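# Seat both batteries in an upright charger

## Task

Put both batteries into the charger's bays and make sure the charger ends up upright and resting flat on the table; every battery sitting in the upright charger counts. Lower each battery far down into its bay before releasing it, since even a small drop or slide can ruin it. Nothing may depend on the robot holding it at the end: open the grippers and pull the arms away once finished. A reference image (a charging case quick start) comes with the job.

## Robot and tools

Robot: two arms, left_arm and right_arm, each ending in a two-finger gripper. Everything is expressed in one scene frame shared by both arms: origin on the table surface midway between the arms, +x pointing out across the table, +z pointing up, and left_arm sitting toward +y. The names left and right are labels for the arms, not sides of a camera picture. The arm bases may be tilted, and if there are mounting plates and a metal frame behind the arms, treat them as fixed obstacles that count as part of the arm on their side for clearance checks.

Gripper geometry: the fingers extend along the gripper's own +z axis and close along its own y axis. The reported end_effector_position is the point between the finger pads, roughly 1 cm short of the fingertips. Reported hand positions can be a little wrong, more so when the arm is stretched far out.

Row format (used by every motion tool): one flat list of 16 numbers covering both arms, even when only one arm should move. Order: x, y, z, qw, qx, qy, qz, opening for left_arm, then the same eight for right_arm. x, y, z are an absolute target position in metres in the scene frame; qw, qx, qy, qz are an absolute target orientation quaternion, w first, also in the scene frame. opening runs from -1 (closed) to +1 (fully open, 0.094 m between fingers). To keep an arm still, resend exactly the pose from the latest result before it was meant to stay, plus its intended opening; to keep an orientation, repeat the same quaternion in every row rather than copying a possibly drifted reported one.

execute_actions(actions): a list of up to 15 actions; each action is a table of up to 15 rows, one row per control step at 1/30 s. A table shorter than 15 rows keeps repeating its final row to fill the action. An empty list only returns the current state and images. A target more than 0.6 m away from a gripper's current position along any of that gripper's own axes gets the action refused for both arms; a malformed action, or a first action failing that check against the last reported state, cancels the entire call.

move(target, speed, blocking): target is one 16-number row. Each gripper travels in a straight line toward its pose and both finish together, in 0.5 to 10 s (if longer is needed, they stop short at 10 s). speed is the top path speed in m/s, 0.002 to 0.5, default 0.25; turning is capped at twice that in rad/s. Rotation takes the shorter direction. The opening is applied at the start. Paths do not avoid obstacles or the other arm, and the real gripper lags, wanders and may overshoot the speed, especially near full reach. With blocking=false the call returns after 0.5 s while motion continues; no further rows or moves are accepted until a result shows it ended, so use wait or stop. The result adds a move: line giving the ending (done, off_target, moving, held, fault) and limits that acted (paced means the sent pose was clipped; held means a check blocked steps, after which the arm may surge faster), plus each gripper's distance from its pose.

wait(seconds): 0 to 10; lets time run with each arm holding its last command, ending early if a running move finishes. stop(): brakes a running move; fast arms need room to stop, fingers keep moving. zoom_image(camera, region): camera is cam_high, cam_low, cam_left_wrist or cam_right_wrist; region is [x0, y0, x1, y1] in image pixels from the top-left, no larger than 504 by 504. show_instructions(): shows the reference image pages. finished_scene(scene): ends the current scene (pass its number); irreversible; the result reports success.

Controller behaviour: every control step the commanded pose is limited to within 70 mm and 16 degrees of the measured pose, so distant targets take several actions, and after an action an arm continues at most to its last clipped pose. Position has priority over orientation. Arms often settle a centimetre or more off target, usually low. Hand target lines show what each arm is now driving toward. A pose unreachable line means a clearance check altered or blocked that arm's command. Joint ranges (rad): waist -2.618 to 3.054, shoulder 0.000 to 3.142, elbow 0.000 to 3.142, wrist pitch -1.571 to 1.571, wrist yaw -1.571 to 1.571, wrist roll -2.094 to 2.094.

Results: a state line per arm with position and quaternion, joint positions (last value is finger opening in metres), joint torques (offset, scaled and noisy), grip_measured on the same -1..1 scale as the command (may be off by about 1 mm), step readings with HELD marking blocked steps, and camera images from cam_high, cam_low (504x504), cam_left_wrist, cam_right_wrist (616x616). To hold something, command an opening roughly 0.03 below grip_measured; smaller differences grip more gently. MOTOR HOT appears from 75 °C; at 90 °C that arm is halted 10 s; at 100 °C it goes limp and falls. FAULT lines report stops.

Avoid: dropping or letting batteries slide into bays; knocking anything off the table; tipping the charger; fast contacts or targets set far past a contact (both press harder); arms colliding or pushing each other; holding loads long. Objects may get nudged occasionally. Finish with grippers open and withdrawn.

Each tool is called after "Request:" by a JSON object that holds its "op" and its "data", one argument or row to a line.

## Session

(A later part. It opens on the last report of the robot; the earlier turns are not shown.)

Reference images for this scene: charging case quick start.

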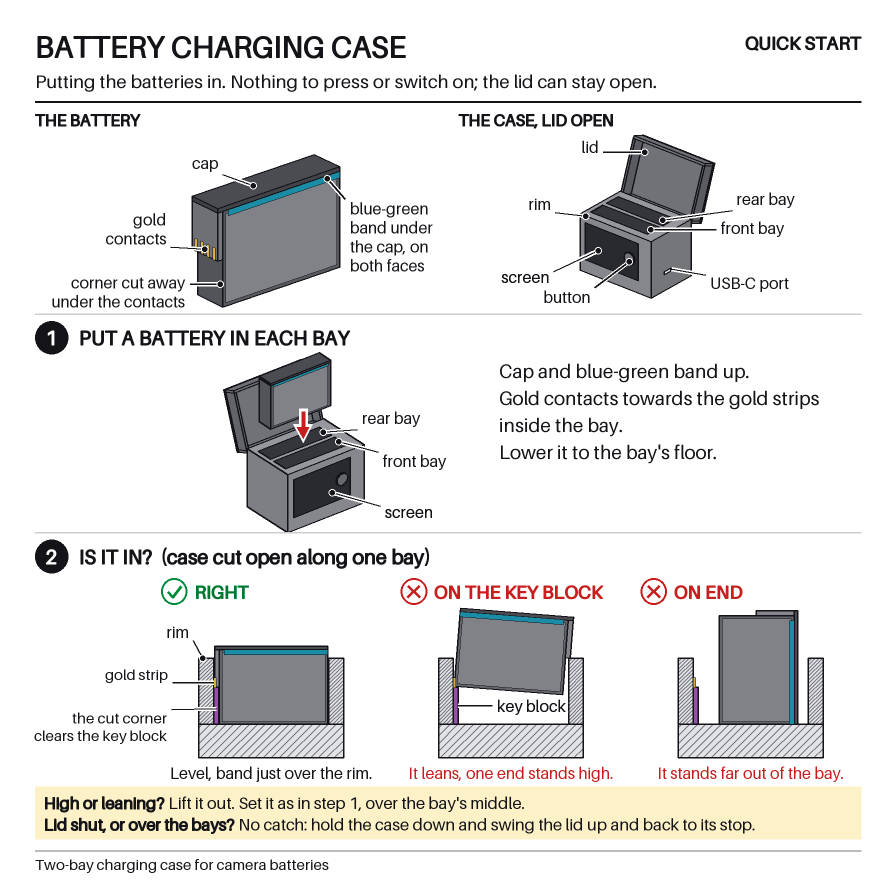

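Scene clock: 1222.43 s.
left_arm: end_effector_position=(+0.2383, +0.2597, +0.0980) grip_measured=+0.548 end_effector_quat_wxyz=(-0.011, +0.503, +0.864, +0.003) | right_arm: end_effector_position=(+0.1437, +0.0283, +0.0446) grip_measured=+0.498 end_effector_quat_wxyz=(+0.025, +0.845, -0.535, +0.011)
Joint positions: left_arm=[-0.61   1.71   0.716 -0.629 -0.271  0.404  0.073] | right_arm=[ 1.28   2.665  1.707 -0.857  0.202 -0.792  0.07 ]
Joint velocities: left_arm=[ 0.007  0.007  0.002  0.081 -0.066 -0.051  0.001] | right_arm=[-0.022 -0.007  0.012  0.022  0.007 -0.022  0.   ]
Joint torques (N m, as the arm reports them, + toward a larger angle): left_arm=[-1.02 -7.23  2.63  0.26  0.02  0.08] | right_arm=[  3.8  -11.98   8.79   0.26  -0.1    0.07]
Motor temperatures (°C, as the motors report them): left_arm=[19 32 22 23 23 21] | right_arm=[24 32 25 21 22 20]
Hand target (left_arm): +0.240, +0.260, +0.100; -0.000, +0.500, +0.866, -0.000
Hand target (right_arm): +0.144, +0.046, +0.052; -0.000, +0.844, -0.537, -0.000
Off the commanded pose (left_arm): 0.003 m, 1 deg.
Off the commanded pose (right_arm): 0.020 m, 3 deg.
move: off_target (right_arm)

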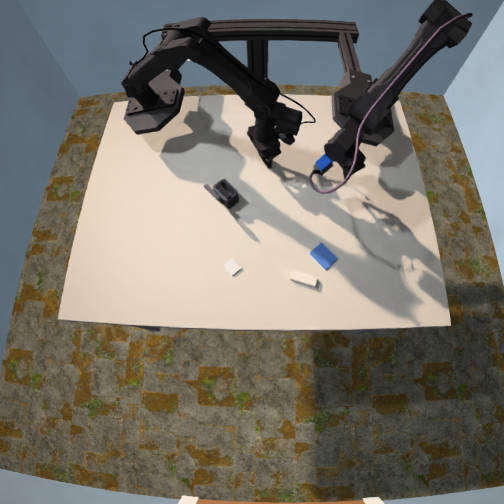

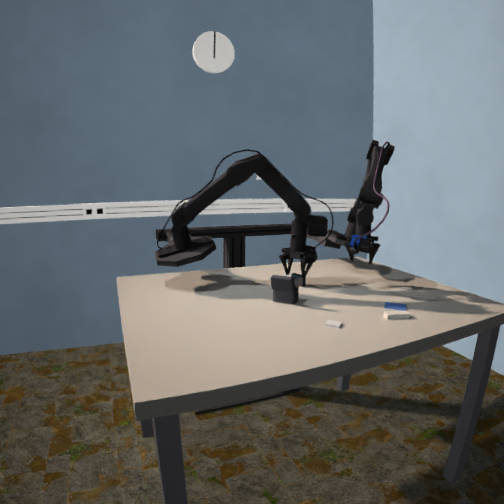

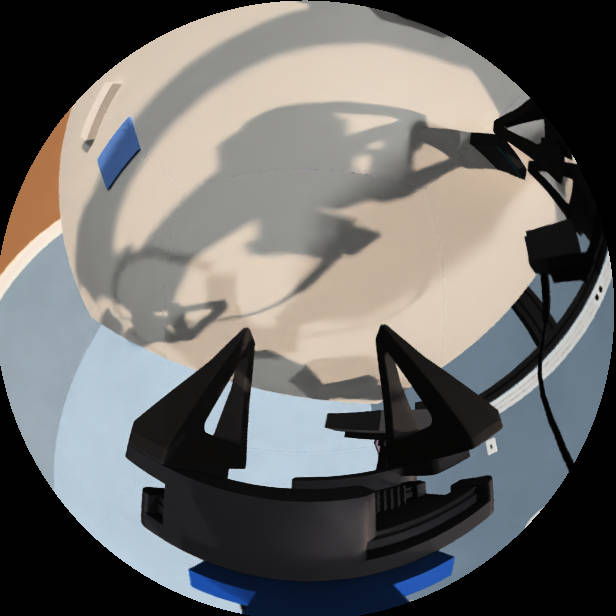

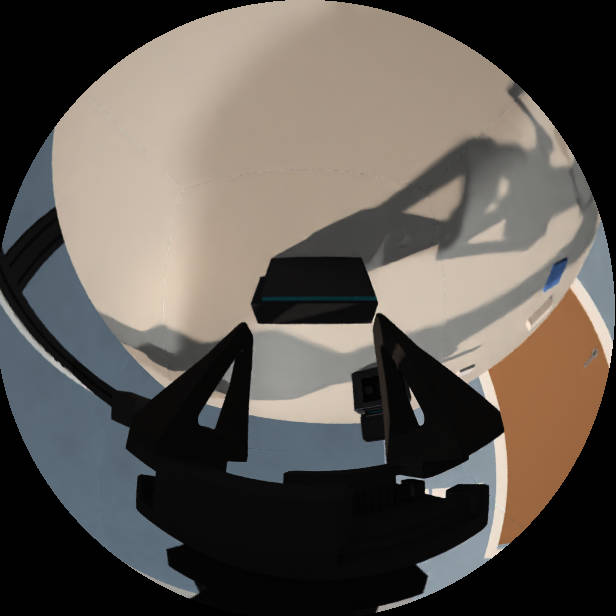

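Request:
{"op": "move", "data": {
  "target": [0.24,0.28,0.10,0,0.5,0.866,0,0.55, 0.137,0.060,0.056,0,0.843,-0.537,0,0.5],
  "speed": 0.05
}}

Scene clock: 1234.17 s.
left_arm: end_effector_position=(+0.2385, +0.2795, +0.0984) grip_measured=+0.548 end_effector_quat_wxyz=(-0.011, +0.502, +0.865, +0.001) | right_arm: end_effector_position=(+0.1417, +0.0506, +0.0479) grip_measured=+0.498 end_effector_quat_wxyz=(+0.006, +0.843, -0.539, +0.007)
Joint positions: left_arm=[-0.541  1.65   0.675 -0.627 -0.271  0.473  0.073] | right_arm=[ 1.303  2.702  1.787 -0.866  0.198 -0.767  0.07 ]
Joint velocities: left_arm=[-0.012  0.012 -0.007 -0.037 -0.022 -0.007 -0.001] | right_arm=[-0.007  0.007  0.007 -0.037  0.022 -0.051 -0.001]
Joint torques (N m, as the arm reports them, + toward a larger angle): left_arm=[-1.03 -6.85  2.62  0.22 -0.01  0.07] | right_arm=[  3.92 -12.44   9.02  -0.01  -0.13   0.05]
Motor temperatures (°C, as the motors report them): left_arm=[19 32 22 23 23 21] | right_arm=[24 32 25 21 22 20]
Hand target (left_arm): +0.241, +0.280, +0.100; -0.000, +0.500, +0.866, +0.000
Hand target (right_arm): +0.137, +0.060, +0.056; -0.000, +0.843, -0.537, +0.001
Off the commanded pose (left_arm): 0.002 m, 1 deg.
Off the commanded pose (right_arm): 0.013 m, 1 deg.
move: off_target (right_arm)

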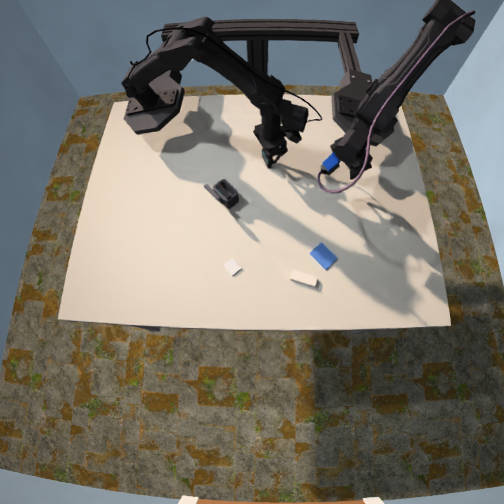

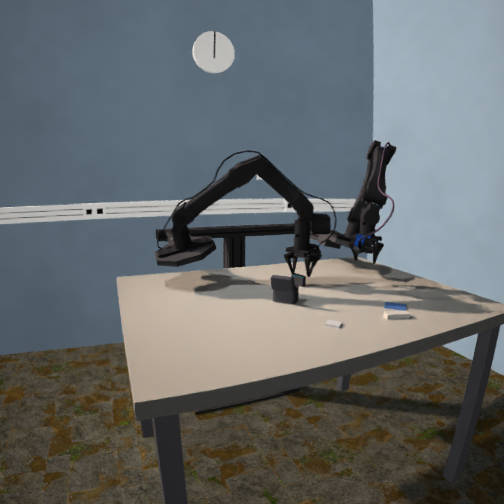

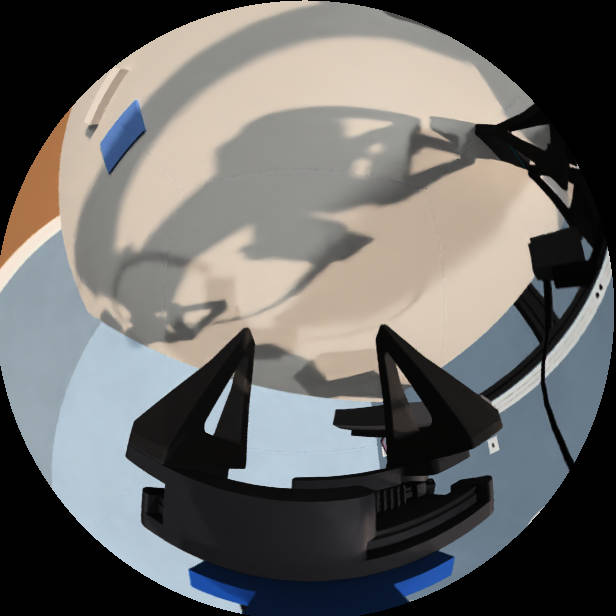

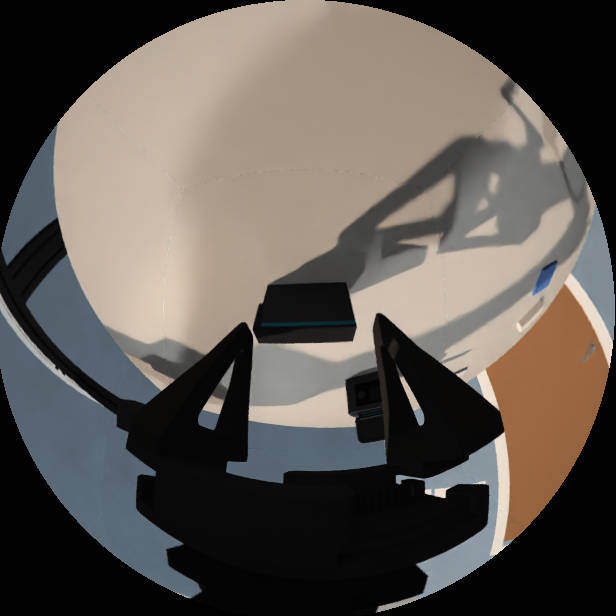

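Request:
{"op": "move", "data": {
  "target": [0.24,0.28,0.10,0,0.5,0.866,0,0.55, 0.138,0.042,0.052,0,0.843,-0.537,0,0.5],
  "speed": 0.04
}}

Scene clock: 1245.80 s.
left_arm: end_effector_position=(+0.2385, +0.2795, +0.0984) grip_measured=+0.548 end_effector_quat_wxyz=(-0.011, +0.503, +0.864, +0.001) | right_arm: end_effector_position=(+0.1342, +0.0339, +0.0399) grip_measured=+0.498 end_effector_quat_wxyz=(+0.021, +0.844, -0.536, +0.010)
Joint positions: left_arm=[-0.541  1.65   0.675 -0.627 -0.271  0.475  0.073] | right_arm=[ 1.303  2.68   1.706 -0.838  0.198 -0.767  0.07 ]
Joint velocities: left_arm=[ 0.002 -0.002 -0.007 -0.007  0.022  0.022 -0.002] | right_arm=[-0.012 -0.007 -0.022 -0.022  0.022  0.022  0.   ]
Joint torques (N m, as the arm reports them, + toward a larger angle): left_arm=[-0.99 -6.92  2.44  0.23  0.    0.08] | right_arm=[  2.43 -14.79   4.66   0.27  -0.11  -0.11]
Motor temperatures (°C, as the motors report them): left_arm=[19 31 22 23 23 21] | right_arm=[24 33 25 21 22 20]
Hand target (left_arm): +0.240, +0.280, +0.100; -0.000, +0.500, +0.866, -0.000
Hand target (right_arm): +0.138, +0.042, +0.052; +0.000, +0.843, -0.537, +0.000
Off the commanded pose (left_arm): 0.002 m, 1 deg.
Off the commanded pose (right_arm): 0.015 m, 3 deg.
move: off_target (right_arm)

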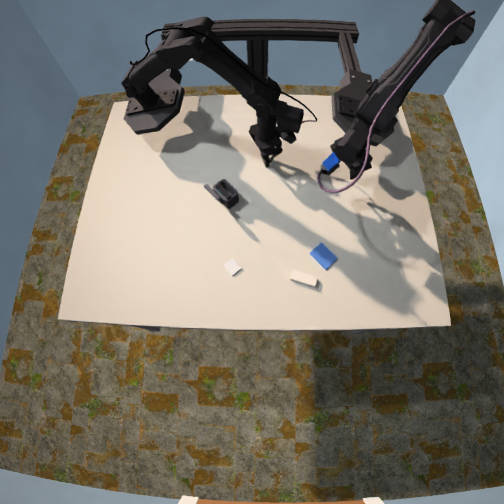

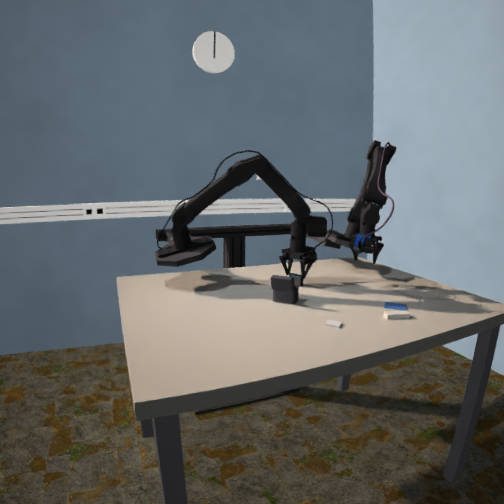

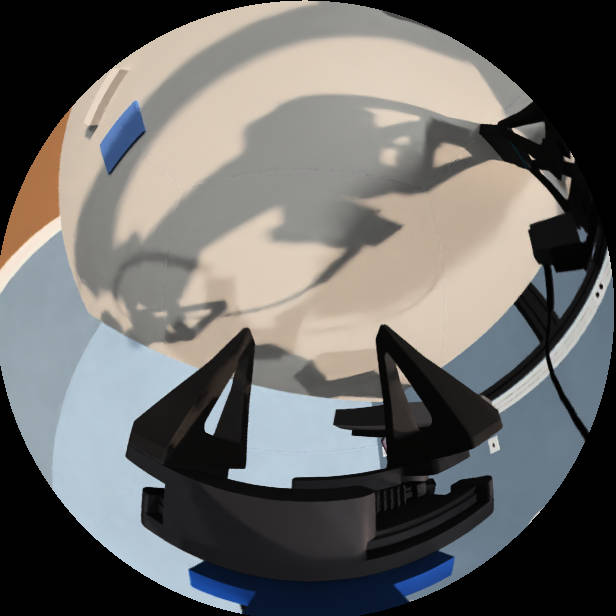

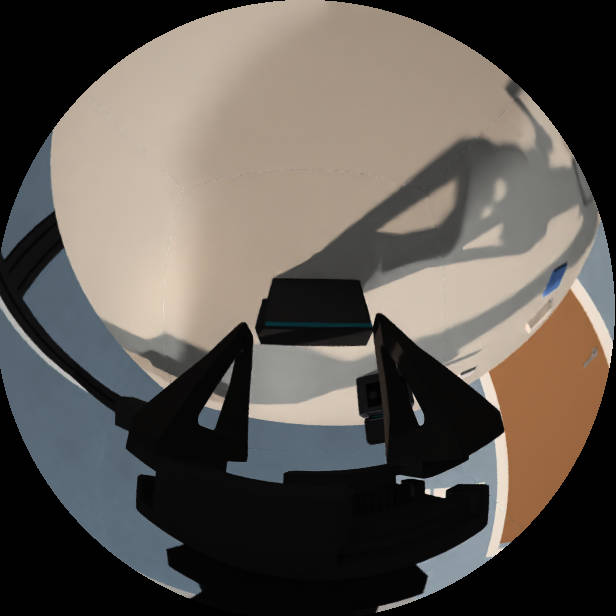

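Request:
{"op": "zoom_image", "data": {
  "camera": "cam_right_wrist",
  "region": [210,250,420,400]
}}

Request:
{"op": "zoom_image", "data": {
  "camera": "cam_left_wrist",
  "region": [420,60,616,220]
}}

Region (210, 250, 420, 400) of cam_right_wrist's 616x616 image, scaled by 2.400, with more detail than that image has; it fills the top 360 rows of this view, and the rest is white.

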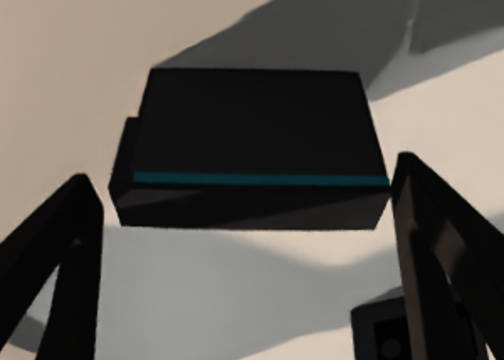

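Region (420, 60, 616, 220) of cam_left_wrist's 616x616 image, scaled by 2.571, with more detail than that image has; it fills the top 411 rows of this view, and the rest is white.

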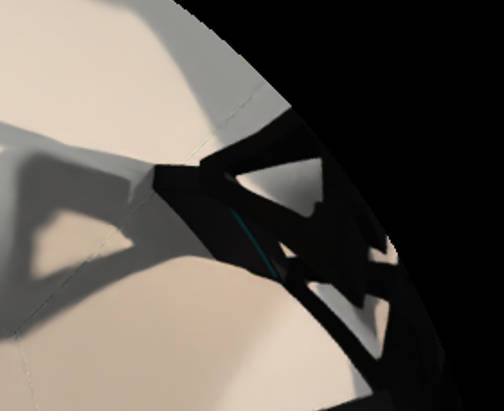

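Request:
{"op": "move", "data": {
  "target": [0.24,0.28,0.10,0,0.5,0.866,0,0.55, 0.138,0.042,0.052,-0.017,0.843,-0.537,-0.011,0.5],
  "speed": 0.04
}}

Scene clock: 1266.17 s.
left_arm: end_effector_position=(+0.2385, +0.2795, +0.0984) grip_measured=+0.548 end_effector_quat_wxyz=(-0.011, +0.503, +0.864, +0.001) | right_arm: end_effector_position=(+0.1326, +0.0343, +0.0395) grip_measured=+0.498 end_effector_quat_wxyz=(+0.004, +0.845, -0.534, +0.002)
Joint positions: left_arm=[-0.541  1.65   0.675 -0.627 -0.271  0.475  0.073] | right_arm=[ 1.303  2.649  1.644 -0.769  0.19  -0.779  0.07 ]
Joint velocities: left_arm=[-0.002 -0.012  0.007 -0.066  0.007  0.007 -0.   ] | right_arm=[-0.002 -0.002  0.002 -0.037 -0.125  0.037 -0.001]
Joint torques (N m, as the arm reports them, + toward a larger angle): left_arm=[-1.11 -6.9   2.65  0.23  0.04  0.04] | right_arm=[  1.98 -14.66   4.53   0.35  -0.13  -0.09]
Motor temperatures (°C, as the motors report them): left_arm=[19 31 22 23 23 21] | right_arm=[24 35 24 21 22 20]
Hand target (left_arm): +0.240, +0.280, +0.100; -0.000, +0.500, +0.866, -0.000
Hand target (right_arm): +0.138, +0.042, +0.051; -0.017, +0.843, -0.537, -0.010
Off the commanded pose (left_arm): 0.002 m, 1 deg.
Off the commanded pose (right_arm): 0.016 m, 3 deg.
move: off_target (right_arm)

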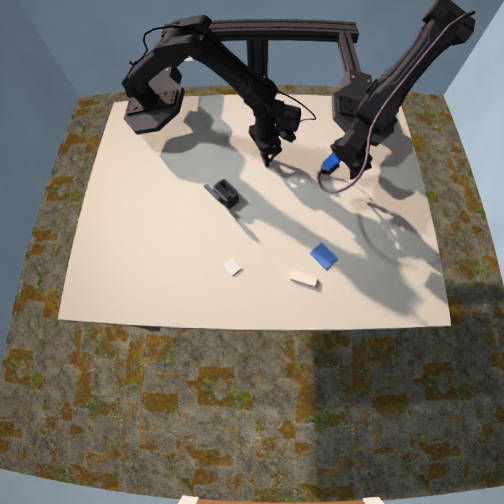

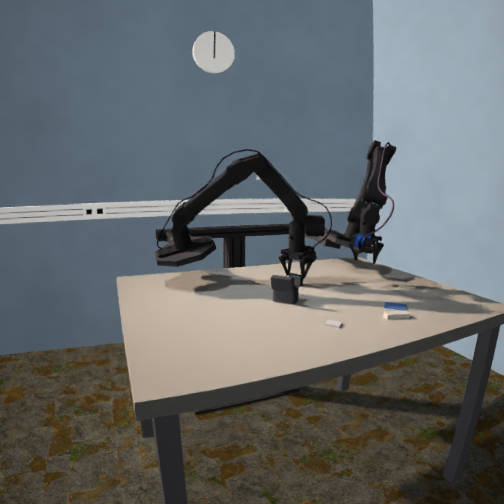

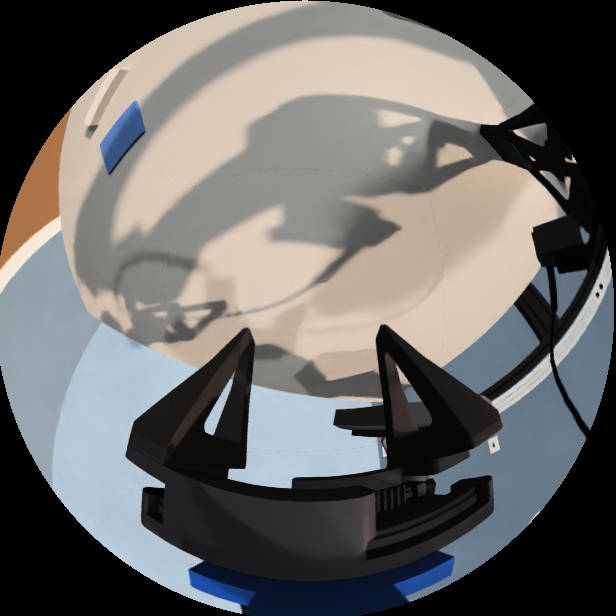

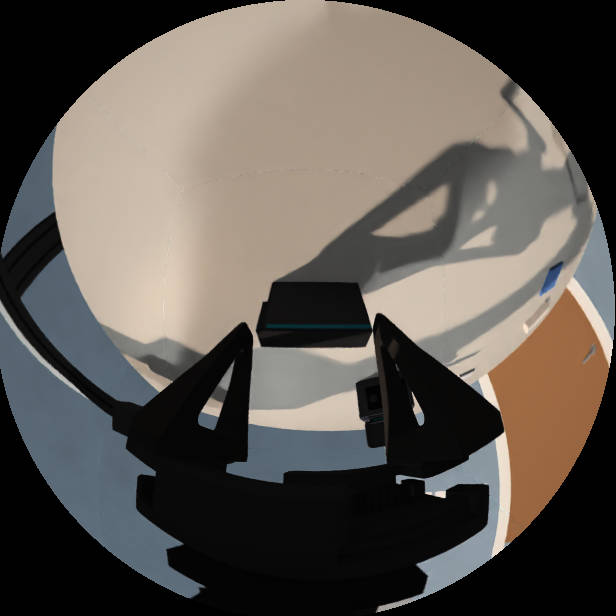

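Request:
{"op": "execute_actions", "data": {
  "actions": [
    [[0.24,0.28,0.10,0,0.5,0.866,0,0.55, 0.138,0.042,0.058,-0.017,0.843,-0.537,-0.011,0.5]]
  ]
}}

Scene clock: 1271.70 s.
left_arm: end_effector_position=(+0.2385, +0.2795, +0.0984) grip_measured=+0.548 end_effector_quat_wxyz=(-0.011, +0.503, +0.864, +0.001) | right_arm: end_effector_position=(+0.1343, +0.0371, +0.0447) grip_measured=+0.498 end_effector_quat_wxyz=(-0.003, +0.845, -0.535, -0.000)
Joint positions: left_arm=[-0.541  1.65   0.675 -0.627 -0.271  0.475  0.073] | right_arm=[ 1.303  2.636  1.643 -0.767  0.188 -0.78   0.07 ]
Joint velocities: left_arm=[ 0.002 -0.002  0.002 -0.051 -0.022 -0.037 -0.001] | right_arm=[-0.032 -0.012 -0.002  0.007  0.007  0.007 -0.   ]
Joint torques (N m, as the arm reports them, + toward a larger angle): left_arm=[-1.12 -7.01  2.63  0.23  0.02  0.05] | right_arm=[  2.04 -14.56   5.13   0.2   -0.13  -0.08]
Motor temperatures (°C, as the motors report them): left_arm=[19 31 22 22 23 21] | right_arm=[24 35 24 21 22 20]
Hand target (left_arm): +0.240, +0.280, +0.100; -0.000, +0.500, +0.866, -0.000
Hand target (right_arm): +0.138, +0.042, +0.058; -0.017, +0.843, -0.537, -0.011
Off the commanded pose (left_arm): 0.002 m, 1 deg.
Off the commanded pose (right_arm): 0.015 m, 2 deg.
Step readings (end_effector_position):
0: left_arm (+0.2385, +0.2795, +0.0984) | right_arm (+0.1326, +0.0348, +0.0394)
1: left_arm (+0.2385, +0.2795, +0.0984) | right_arm (+0.1327, +0.0349, +0.0397)
2: left_arm (+0.2385, +0.2795, +0.0984) | right_arm (+0.1328, +0.0351, +0.0402)
4: left_arm (+0.2385, +0.2795, +0.0984) | right_arm (+0.1334, +0.0359, +0.0419)
8: left_arm (+0.2385, +0.2795, +0.0984) | right_arm (+0.1343, +0.0370, +0.0445)
15: end_effector_position above

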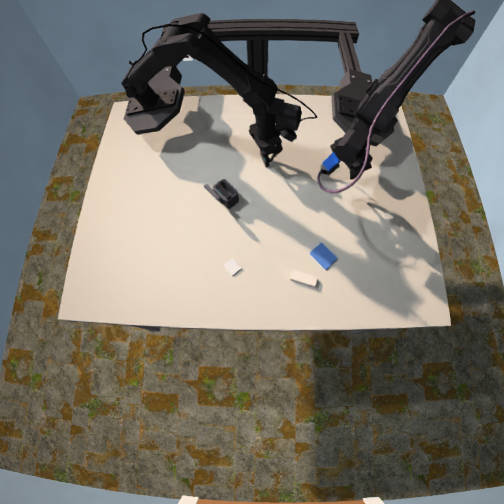

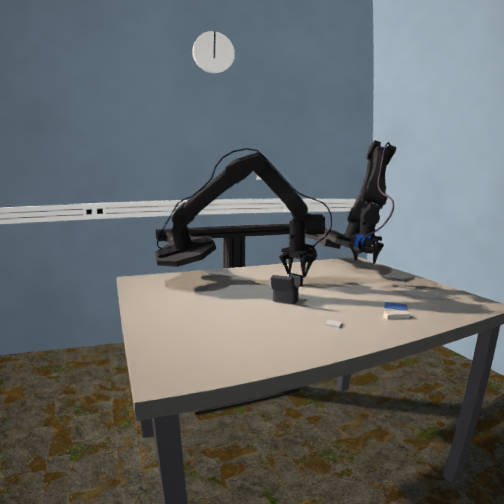

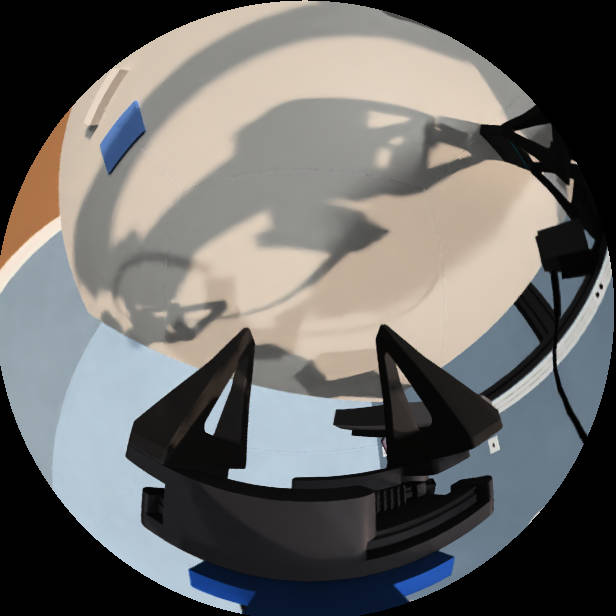

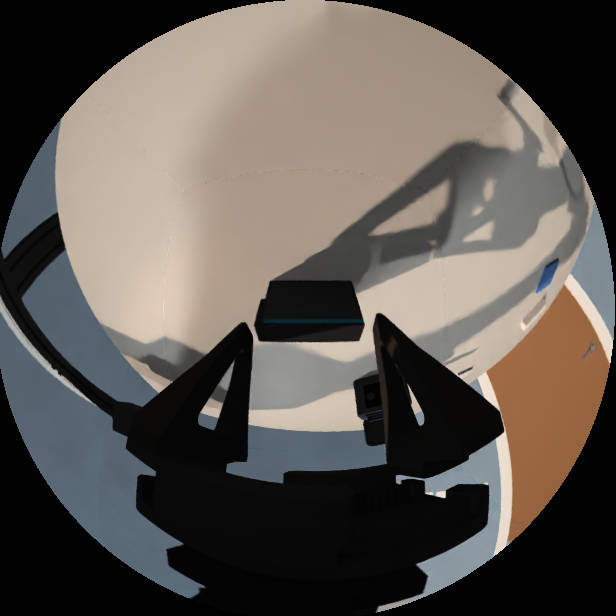

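Request:
{"op": "zoom_image", "data": {
  "camera": "cam_right_wrist",
  "region": [210,250,420,400]
}}

Request:
{"op": "zoom_image", "data": {
  "camera": "cam_low",
  "region": [260,240,340,310]
}}

Region (210, 250, 420, 400) of cam_right_wrist's 616x616 image, scaled by 2.400, with more detail than that image has; it fills the top 360 rows of this view, and the rest is white.

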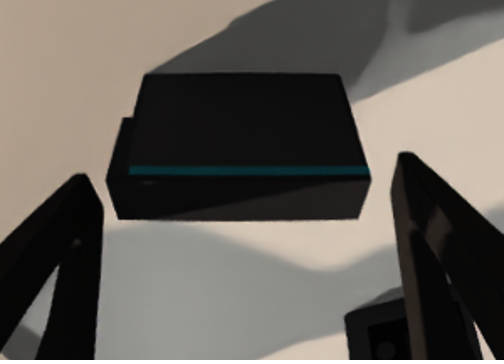

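Region (260, 240, 340, 310) of cam_low's 504x504 image, scaled by 6.300, with more detail than that image has; it fills the top 441 rows of this view, and the rest is white.

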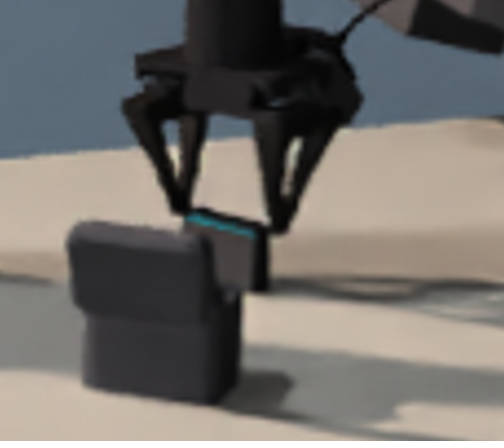

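Request:
{"op": "execute_actions", "data": {
  "actions": [
    [[0.24,0.28,0.10,0,0.5,0.866,0,0.55, 0.138,0.043,0.051,-0.017,0.843,-0.537,-0.011,0.5]]
  ]
}}

Scene clock: 1281.77 s.
left_arm: end_effector_position=(+0.2385, +0.2795, +0.0984) grip_measured=+0.548 end_effector_quat_wxyz=(-0.011, +0.503, +0.864, +0.001) | right_arm: end_effector_position=(+0.1343, +0.0371, +0.0447) grip_measured=+0.498 end_effector_quat_wxyz=(-0.003, +0.845, -0.535, -0.000)
Joint positions: left_arm=[-0.541  1.65   0.675 -0.627 -0.271  0.475  0.073] | right_arm=[ 1.303  2.636  1.643 -0.767  0.188 -0.78   0.07 ]
Joint velocities: left_arm=[-0.007  0.002 -0.007 -0.022 -0.051  0.022 -0.   ] | right_arm=[ 0.002  0.007  0.002 -0.022  0.007  0.037 -0.   ]
Joint torques (N m, as the arm reports them, + toward a larger angle): left_arm=[-1.13 -6.88  2.66  0.23  0.01  0.04] | right_arm=[  2.06 -13.29   5.31   0.36  -0.13  -0.08]
Motor temperatures (°C, as the motors report them): left_arm=[19 31 22 22 23 21] | right_arm=[24 35 24 21 22 20]
Hand target (left_arm): +0.240, +0.280, +0.100; -0.000, +0.500, +0.866, -0.000
Hand target (right_arm): +0.138, +0.043, +0.051; -0.017, +0.843, -0.537, -0.011
Off the commanded pose (left_arm): 0.002 m, 1 deg.
Off the commanded pose (right_arm): 0.009 m, 2 deg.
Step readings (end_effector_position):
0: left_arm (+0.2385, +0.2795, +0.0984) | right_arm (+0.1343, +0.0371, +0.0447)
1: left_arm (+0.2385, +0.2795, +0.0984) | right_arm (+0.1343, +0.0371, +0.0447)
2: left_arm (+0.2385, +0.2795, +0.0984) | right_arm (+0.1343, +0.0371, +0.0447)
4: left_arm (+0.2385, +0.2795, +0.0984) | right_arm (+0.1343, +0.0371, +0.0447)
8: left_arm (+0.2385, +0.2795, +0.0984) | right_arm (+0.1343, +0.0371, +0.0447)
15: end_effector_position above

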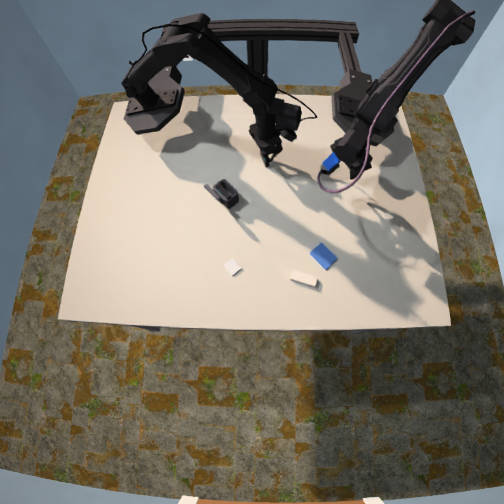

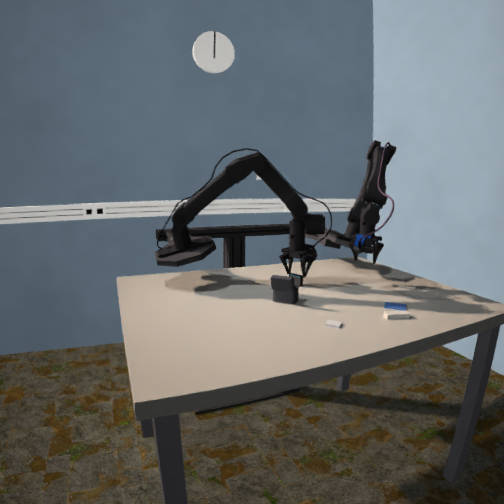

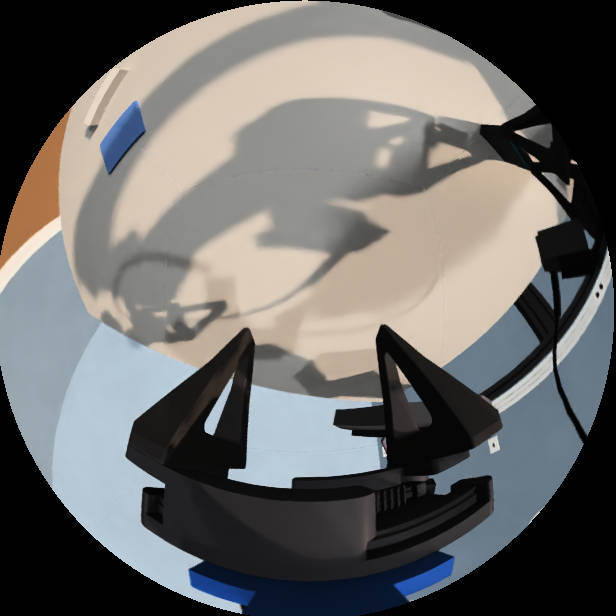

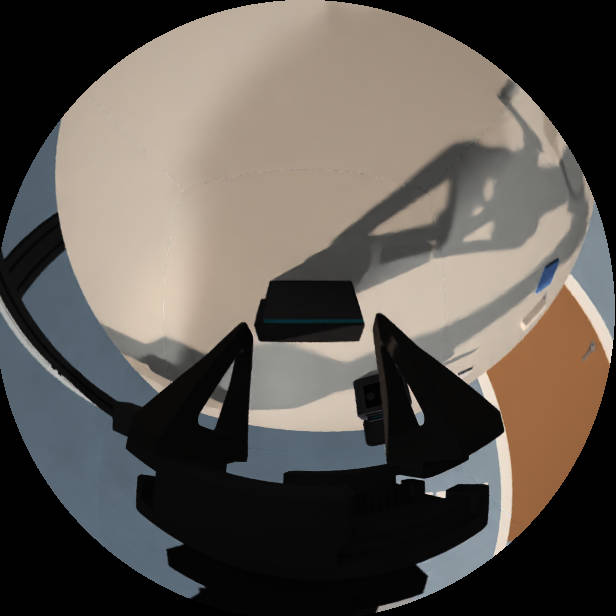

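Request:
{"op": "execute_actions", "data": {
  "actions": [
    [[0.24,0.28,0.10,0,0.5,0.866,0,0.55, 0.138,0.043,0.045,-0.017,0.843,-0.537,-0.011,0.5]]
  ]
}}

Scene clock: 1284.17 s.
left_arm: end_effector_position=(+0.2385, +0.2795, +0.0984) grip_measured=+0.548 end_effector_quat_wxyz=(-0.011, +0.503, +0.864, +0.001) | right_arm: end_effector_position=(+0.1356, +0.0405, +0.0447) grip_measured=+0.498 end_effector_quat_wxyz=(-0.010, +0.845, -0.535, -0.002)
Joint positions: left_arm=[-0.541  1.65   0.675 -0.627 -0.271  0.475  0.073] | right_arm=[ 1.303  2.636  1.643 -0.752  0.188 -0.782  0.07 ]
Joint velocities: left_arm=[-0.002  0.022 -0.012 -0.007 -0.037 -0.051 -0.   ] | right_arm=[-0.007  0.012 -0.007 -0.007 -0.051 -0.022  0.   ]
Joint torques (N m, as the arm reports them, + toward a larger angle): left_arm=[-0.99 -6.81  2.59  0.23 -0.01  0.06] | right_arm=[  1.74 -12.28   4.91   0.39  -0.11  -0.09]
Motor temperatures (°C, as the motors report them): left_arm=[19 31 22 22 23 21] | right_arm=[24 35 24 21 22 20]
Hand target (left_arm): +0.240, +0.280, +0.100; -0.000, +0.500, +0.866, -0.000
Hand target (right_arm): +0.138, +0.043, +0.045; -0.017, +0.843, -0.537, -0.011
Off the commanded pose (left_arm): 0.002 m, 1 deg.
Off the commanded pose (right_arm): 0.004 m, 1 deg.
Step readings (end_effector_position):
0: left_arm (+0.2385, +0.2795, +0.0984) | right_arm (+0.1343, +0.0371, +0.0447)
1: left_arm (+0.2385, +0.2795, +0.0984) | right_arm (+0.1344, +0.0373, +0.0447)
2: left_arm (+0.2385, +0.2795, +0.0984) | right_arm (+0.1346, +0.0379, +0.0447)
4: left_arm (+0.2385, +0.2795, +0.0984) | right_arm (+0.1350, +0.0389, +0.0447)
8: left_arm (+0.2385, +0.2795, +0.0984) | right_arm (+0.1354, +0.0401, +0.0447)
15: end_effector_position above

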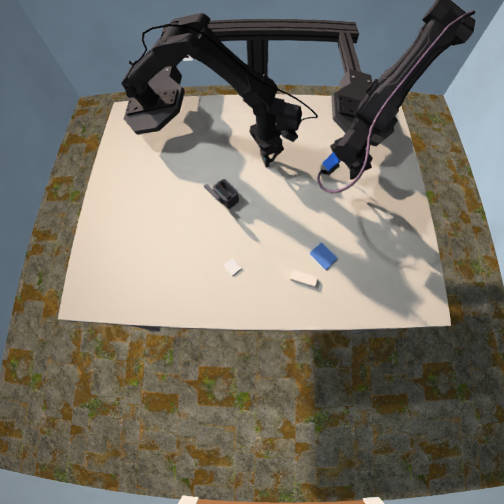

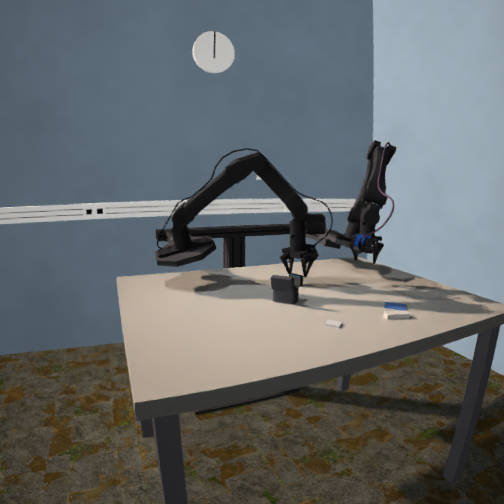

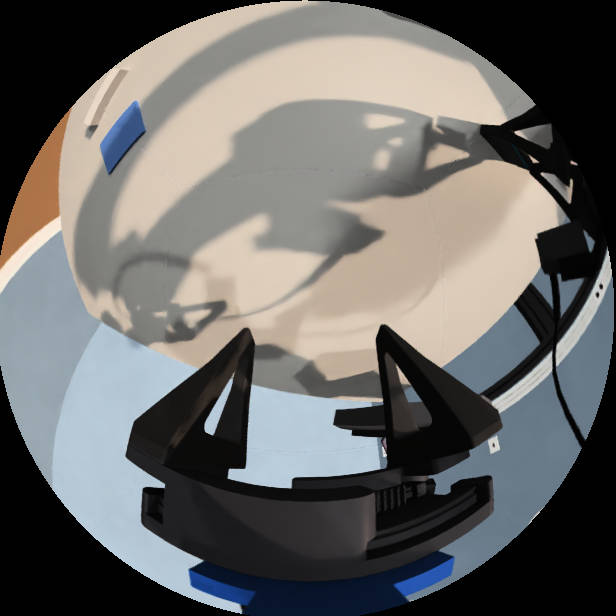

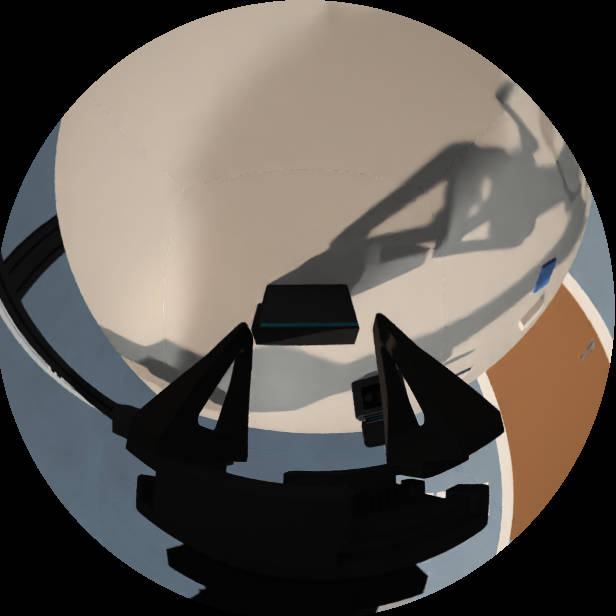

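Request:
{"op": "execute_actions", "data": {
  "actions": [
    [[0.24,0.28,0.10,0,0.5,0.866,0,0.55, 0.136,0.040,0.039,-0.008,0.843,-0.537,-0.005,0.5]]
  ]
}}

Scene clock: 1287.20 s.
left_arm: end_effector_position=(+0.2386, +0.2794, +0.0984) grip_measured=+0.548 end_effector_quat_wxyz=(-0.011, +0.503, +0.864, +0.001) | right_arm: end_effector_position=(+0.1335, +0.0382, +0.0388) grip_measured=+0.498 end_effector_quat_wxyz=(-0.003, +0.845, -0.534, -0.001)
Joint positions: left_arm=[-0.541  1.65   0.675 -0.626 -0.271  0.475  0.073] | right_arm=[ 1.303  2.65   1.643 -0.751  0.188 -0.782  0.07 ]
Joint velocities: left_arm=[-0.002  0.002 -0.007  0.037 -0.007  0.007 -0.001] | right_arm=[-0.017  0.007 -0.002 -0.066 -0.007 -0.081  0.   ]
Joint torques (N m, as the arm reports them, + toward a larger angle): left_arm=[-1.17 -6.88  2.59  0.24 -0.01  0.06] | right_arm=[  1.92 -12.12   5.51   0.29  -0.07  -0.02]
Motor temperatures (°C, as the motors report them): left_arm=[19 31 22 22 23 21] | right_arm=[24 35 24 21 22 20]
Hand target (left_arm): +0.240, +0.280, +0.100; -0.000, +0.500, +0.866, -0.000
Hand target (right_arm): +0.136, +0.040, +0.039; -0.008, +0.843, -0.537, -0.005
Off the commanded pose (left_arm): 0.002 m, 1 deg.
Off the commanded pose (right_arm): 0.003 m, 1 deg.
Step readings (end_effector_position):
0: left_arm (+0.2386, +0.2794, +0.0984) | right_arm (+0.1356, +0.0406, +0.0447)
1: left_arm (+0.2386, +0.2794, +0.0984) | right_arm (+0.1355, +0.0405, +0.0444)
2: left_arm (+0.2386, +0.2794, +0.0984) | right_arm (+0.1353, +0.0403, +0.0438)
4: left_arm (+0.2386, +0.2794, +0.0984) | right_arm (+0.1347, +0.0396, +0.0421)
8: left_arm (+0.2386, +0.2794, +0.0984) | right_arm (+0.1336, +0.0382, +0.0389)
15: end_effector_position above

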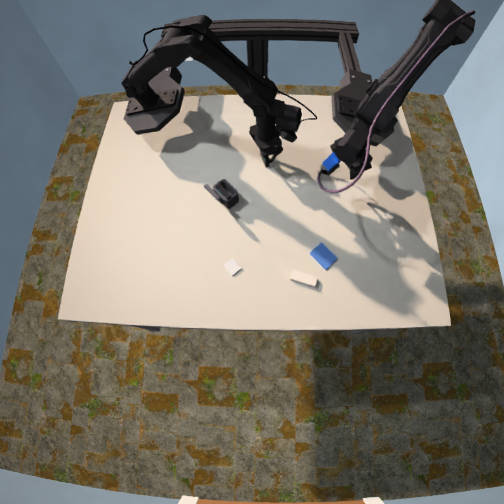

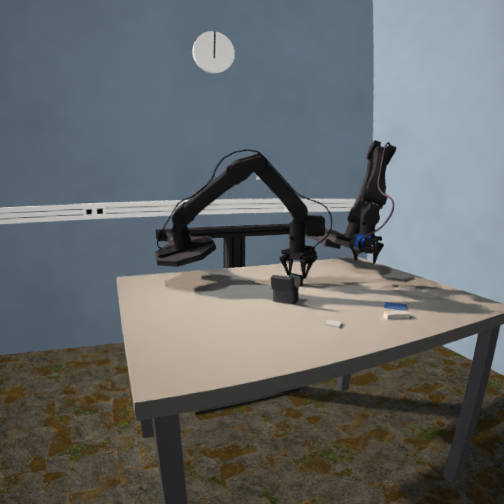

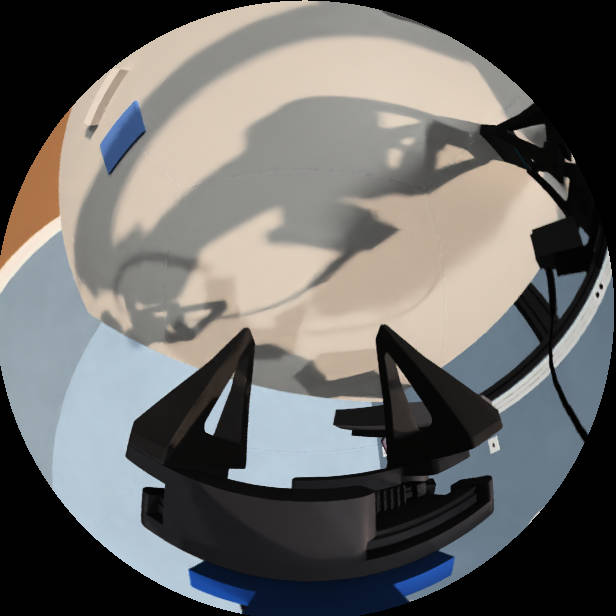

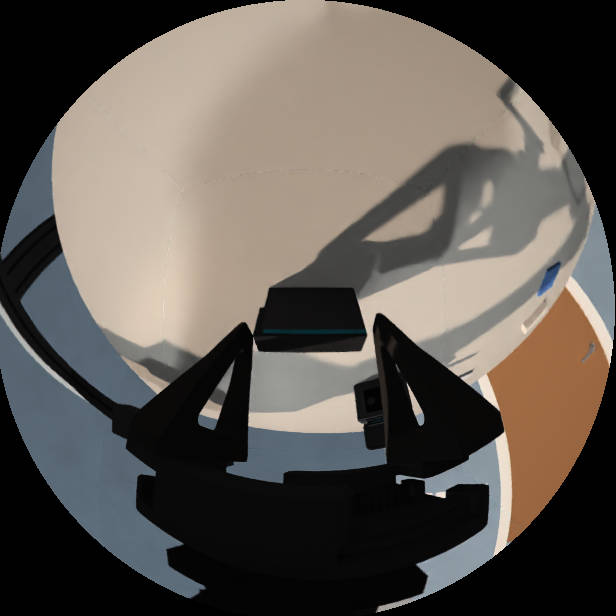

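Request:
{"op": "execute_actions", "data": {
  "actions": [
    [[0.24,0.28,0.10,0,0.5,0.866,0,0.55, 0.136,0.040,0.056,-0.008,0.843,-0.537,-0.005,0.5],[0.24,0.28,0.10,0,0.5,0.866,0,0.55, 0.136,0.040,0.056,-0.008,0.843,-0.537,-0.005,0.5],[0.24,0.28,0.10,0,0.5,0.866,0,0.55, 0.136,0.040,0.056,-0.008,0.843,-0.537,-0.005,0.5],[0.24,0.28,0.10,0,0.5,0.866,0,0.55, 0.136,0.040,0.056,-0.008,0.843,-0.537,-0.005,0.5],[0.24,0.28,0.10,0,0.5,0.866,0,0.55, 0.136,0.040,0.056,-0.008,0.843,-0.537,-0.005,0.5],[0.24,0.28,0.10,0,0.5,0.866,0,0.55, 0.136,0.040,0.045,-0.008,0.843,-0.537,-0.005,0.5]]
  ]
}}

Scene clock: 1292.67 s.
left_arm: end_effector_position=(+0.2386, +0.2794, +0.0984) grip_measured=+0.548 end_effector_quat_wxyz=(-0.011, +0.503, +0.864, +0.001) | right_arm: end_effector_position=(+0.1324, +0.0350, +0.0388) grip_measured=+0.498 end_effector_quat_wxyz=(+0.003, +0.846, -0.533, +0.001)
Joint positions: left_arm=[-0.541  1.65   0.675 -0.626 -0.271  0.475  0.073] | right_arm=[ 1.303  2.65   1.643 -0.765  0.188 -0.782  0.07 ]
Joint velocities: left_arm=[-0.002 -0.012  0.007  0.022 -0.037 -0.007 -0.001] | right_arm=[-0.012 -0.012  0.007 -0.007 -0.022 -0.007  0.   ]
Joint torques (N m, as the arm reports them, + toward a larger angle): left_arm=[-1.1  -6.9   2.56  0.25  0.    0.05] | right_arm=[  2.15 -13.07   5.87   0.25  -0.04  -0.02]
Motor temperatures (°C, as the motors report them): left_arm=[19 31 22 22 23 21] | right_arm=[24 35 24 21 22 20]
Hand target (left_arm): +0.240, +0.280, +0.100; -0.000, +0.500, +0.866, -0.000
Hand target (right_arm): +0.136, +0.040, +0.045; -0.008, +0.843, -0.537, -0.005
Off the commanded pose (left_arm): 0.002 m, 1 deg.
Off the commanded pose (right_arm): 0.009 m, 2 deg.
Step readings (end_effector_position):
0: left_arm (+0.2386, +0.2794, +0.0984) | right_arm (+0.1335, +0.0382, +0.0388)
1: left_arm (+0.2386, +0.2794, +0.0984) | right_arm (+0.1334, +0.0378, +0.0388)
2: left_arm (+0.2386, +0.2794, +0.0984) | right_arm (+0.1332, +0.0371, +0.0388)
4: left_arm (+0.2386, +0.2794, +0.0984) | right_arm (+0.1326, +0.0356, +0.0388)
8: left_arm (+0.2386, +0.2794, +0.0984) | right_arm (+0.1324, +0.0350, +0.0388)
15: end_effector_position above

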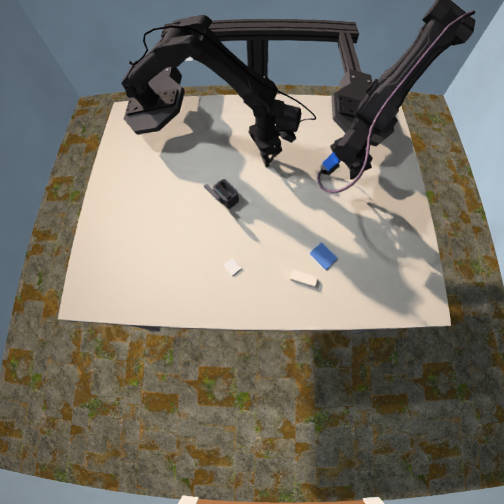

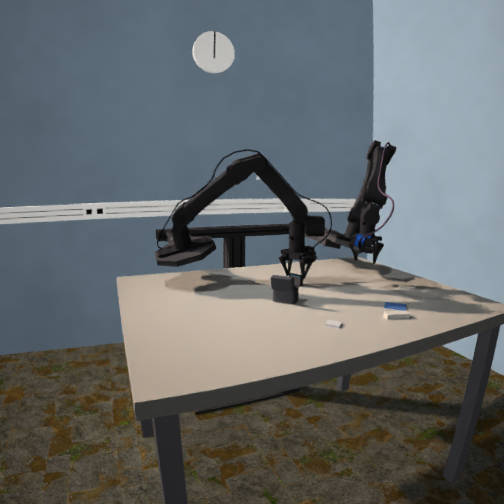

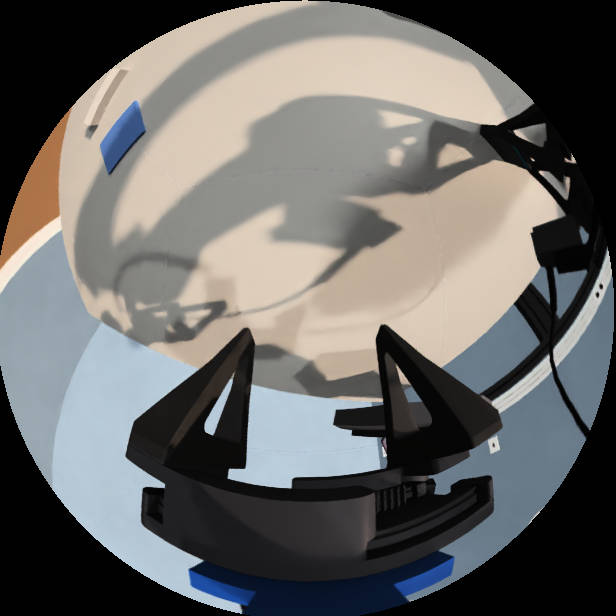

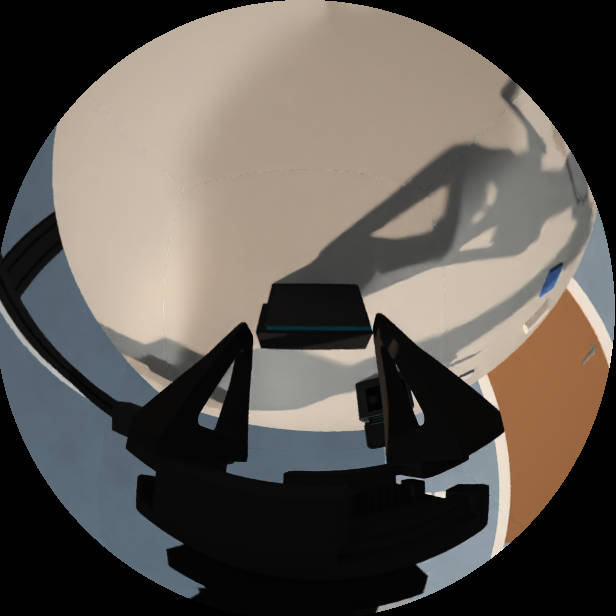

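Request:
{"op": "zoom_image", "data": {
  "camera": "cam_low",
  "region": [270,255,320,300]
}}

Region (270, 255, 320, 300) of cam_low's 504x504 image, scaled by 10.080, with more detail than that image has; it fills the top 454 rows of this view, and the rest is white.

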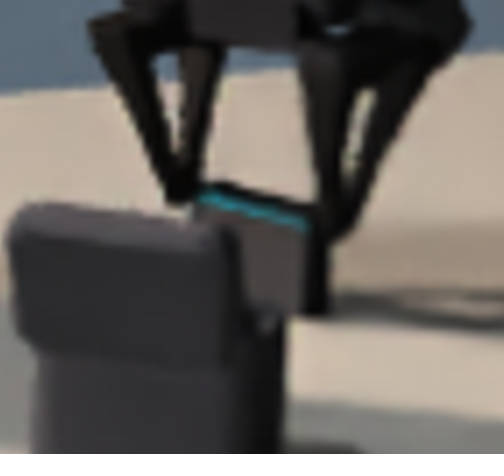

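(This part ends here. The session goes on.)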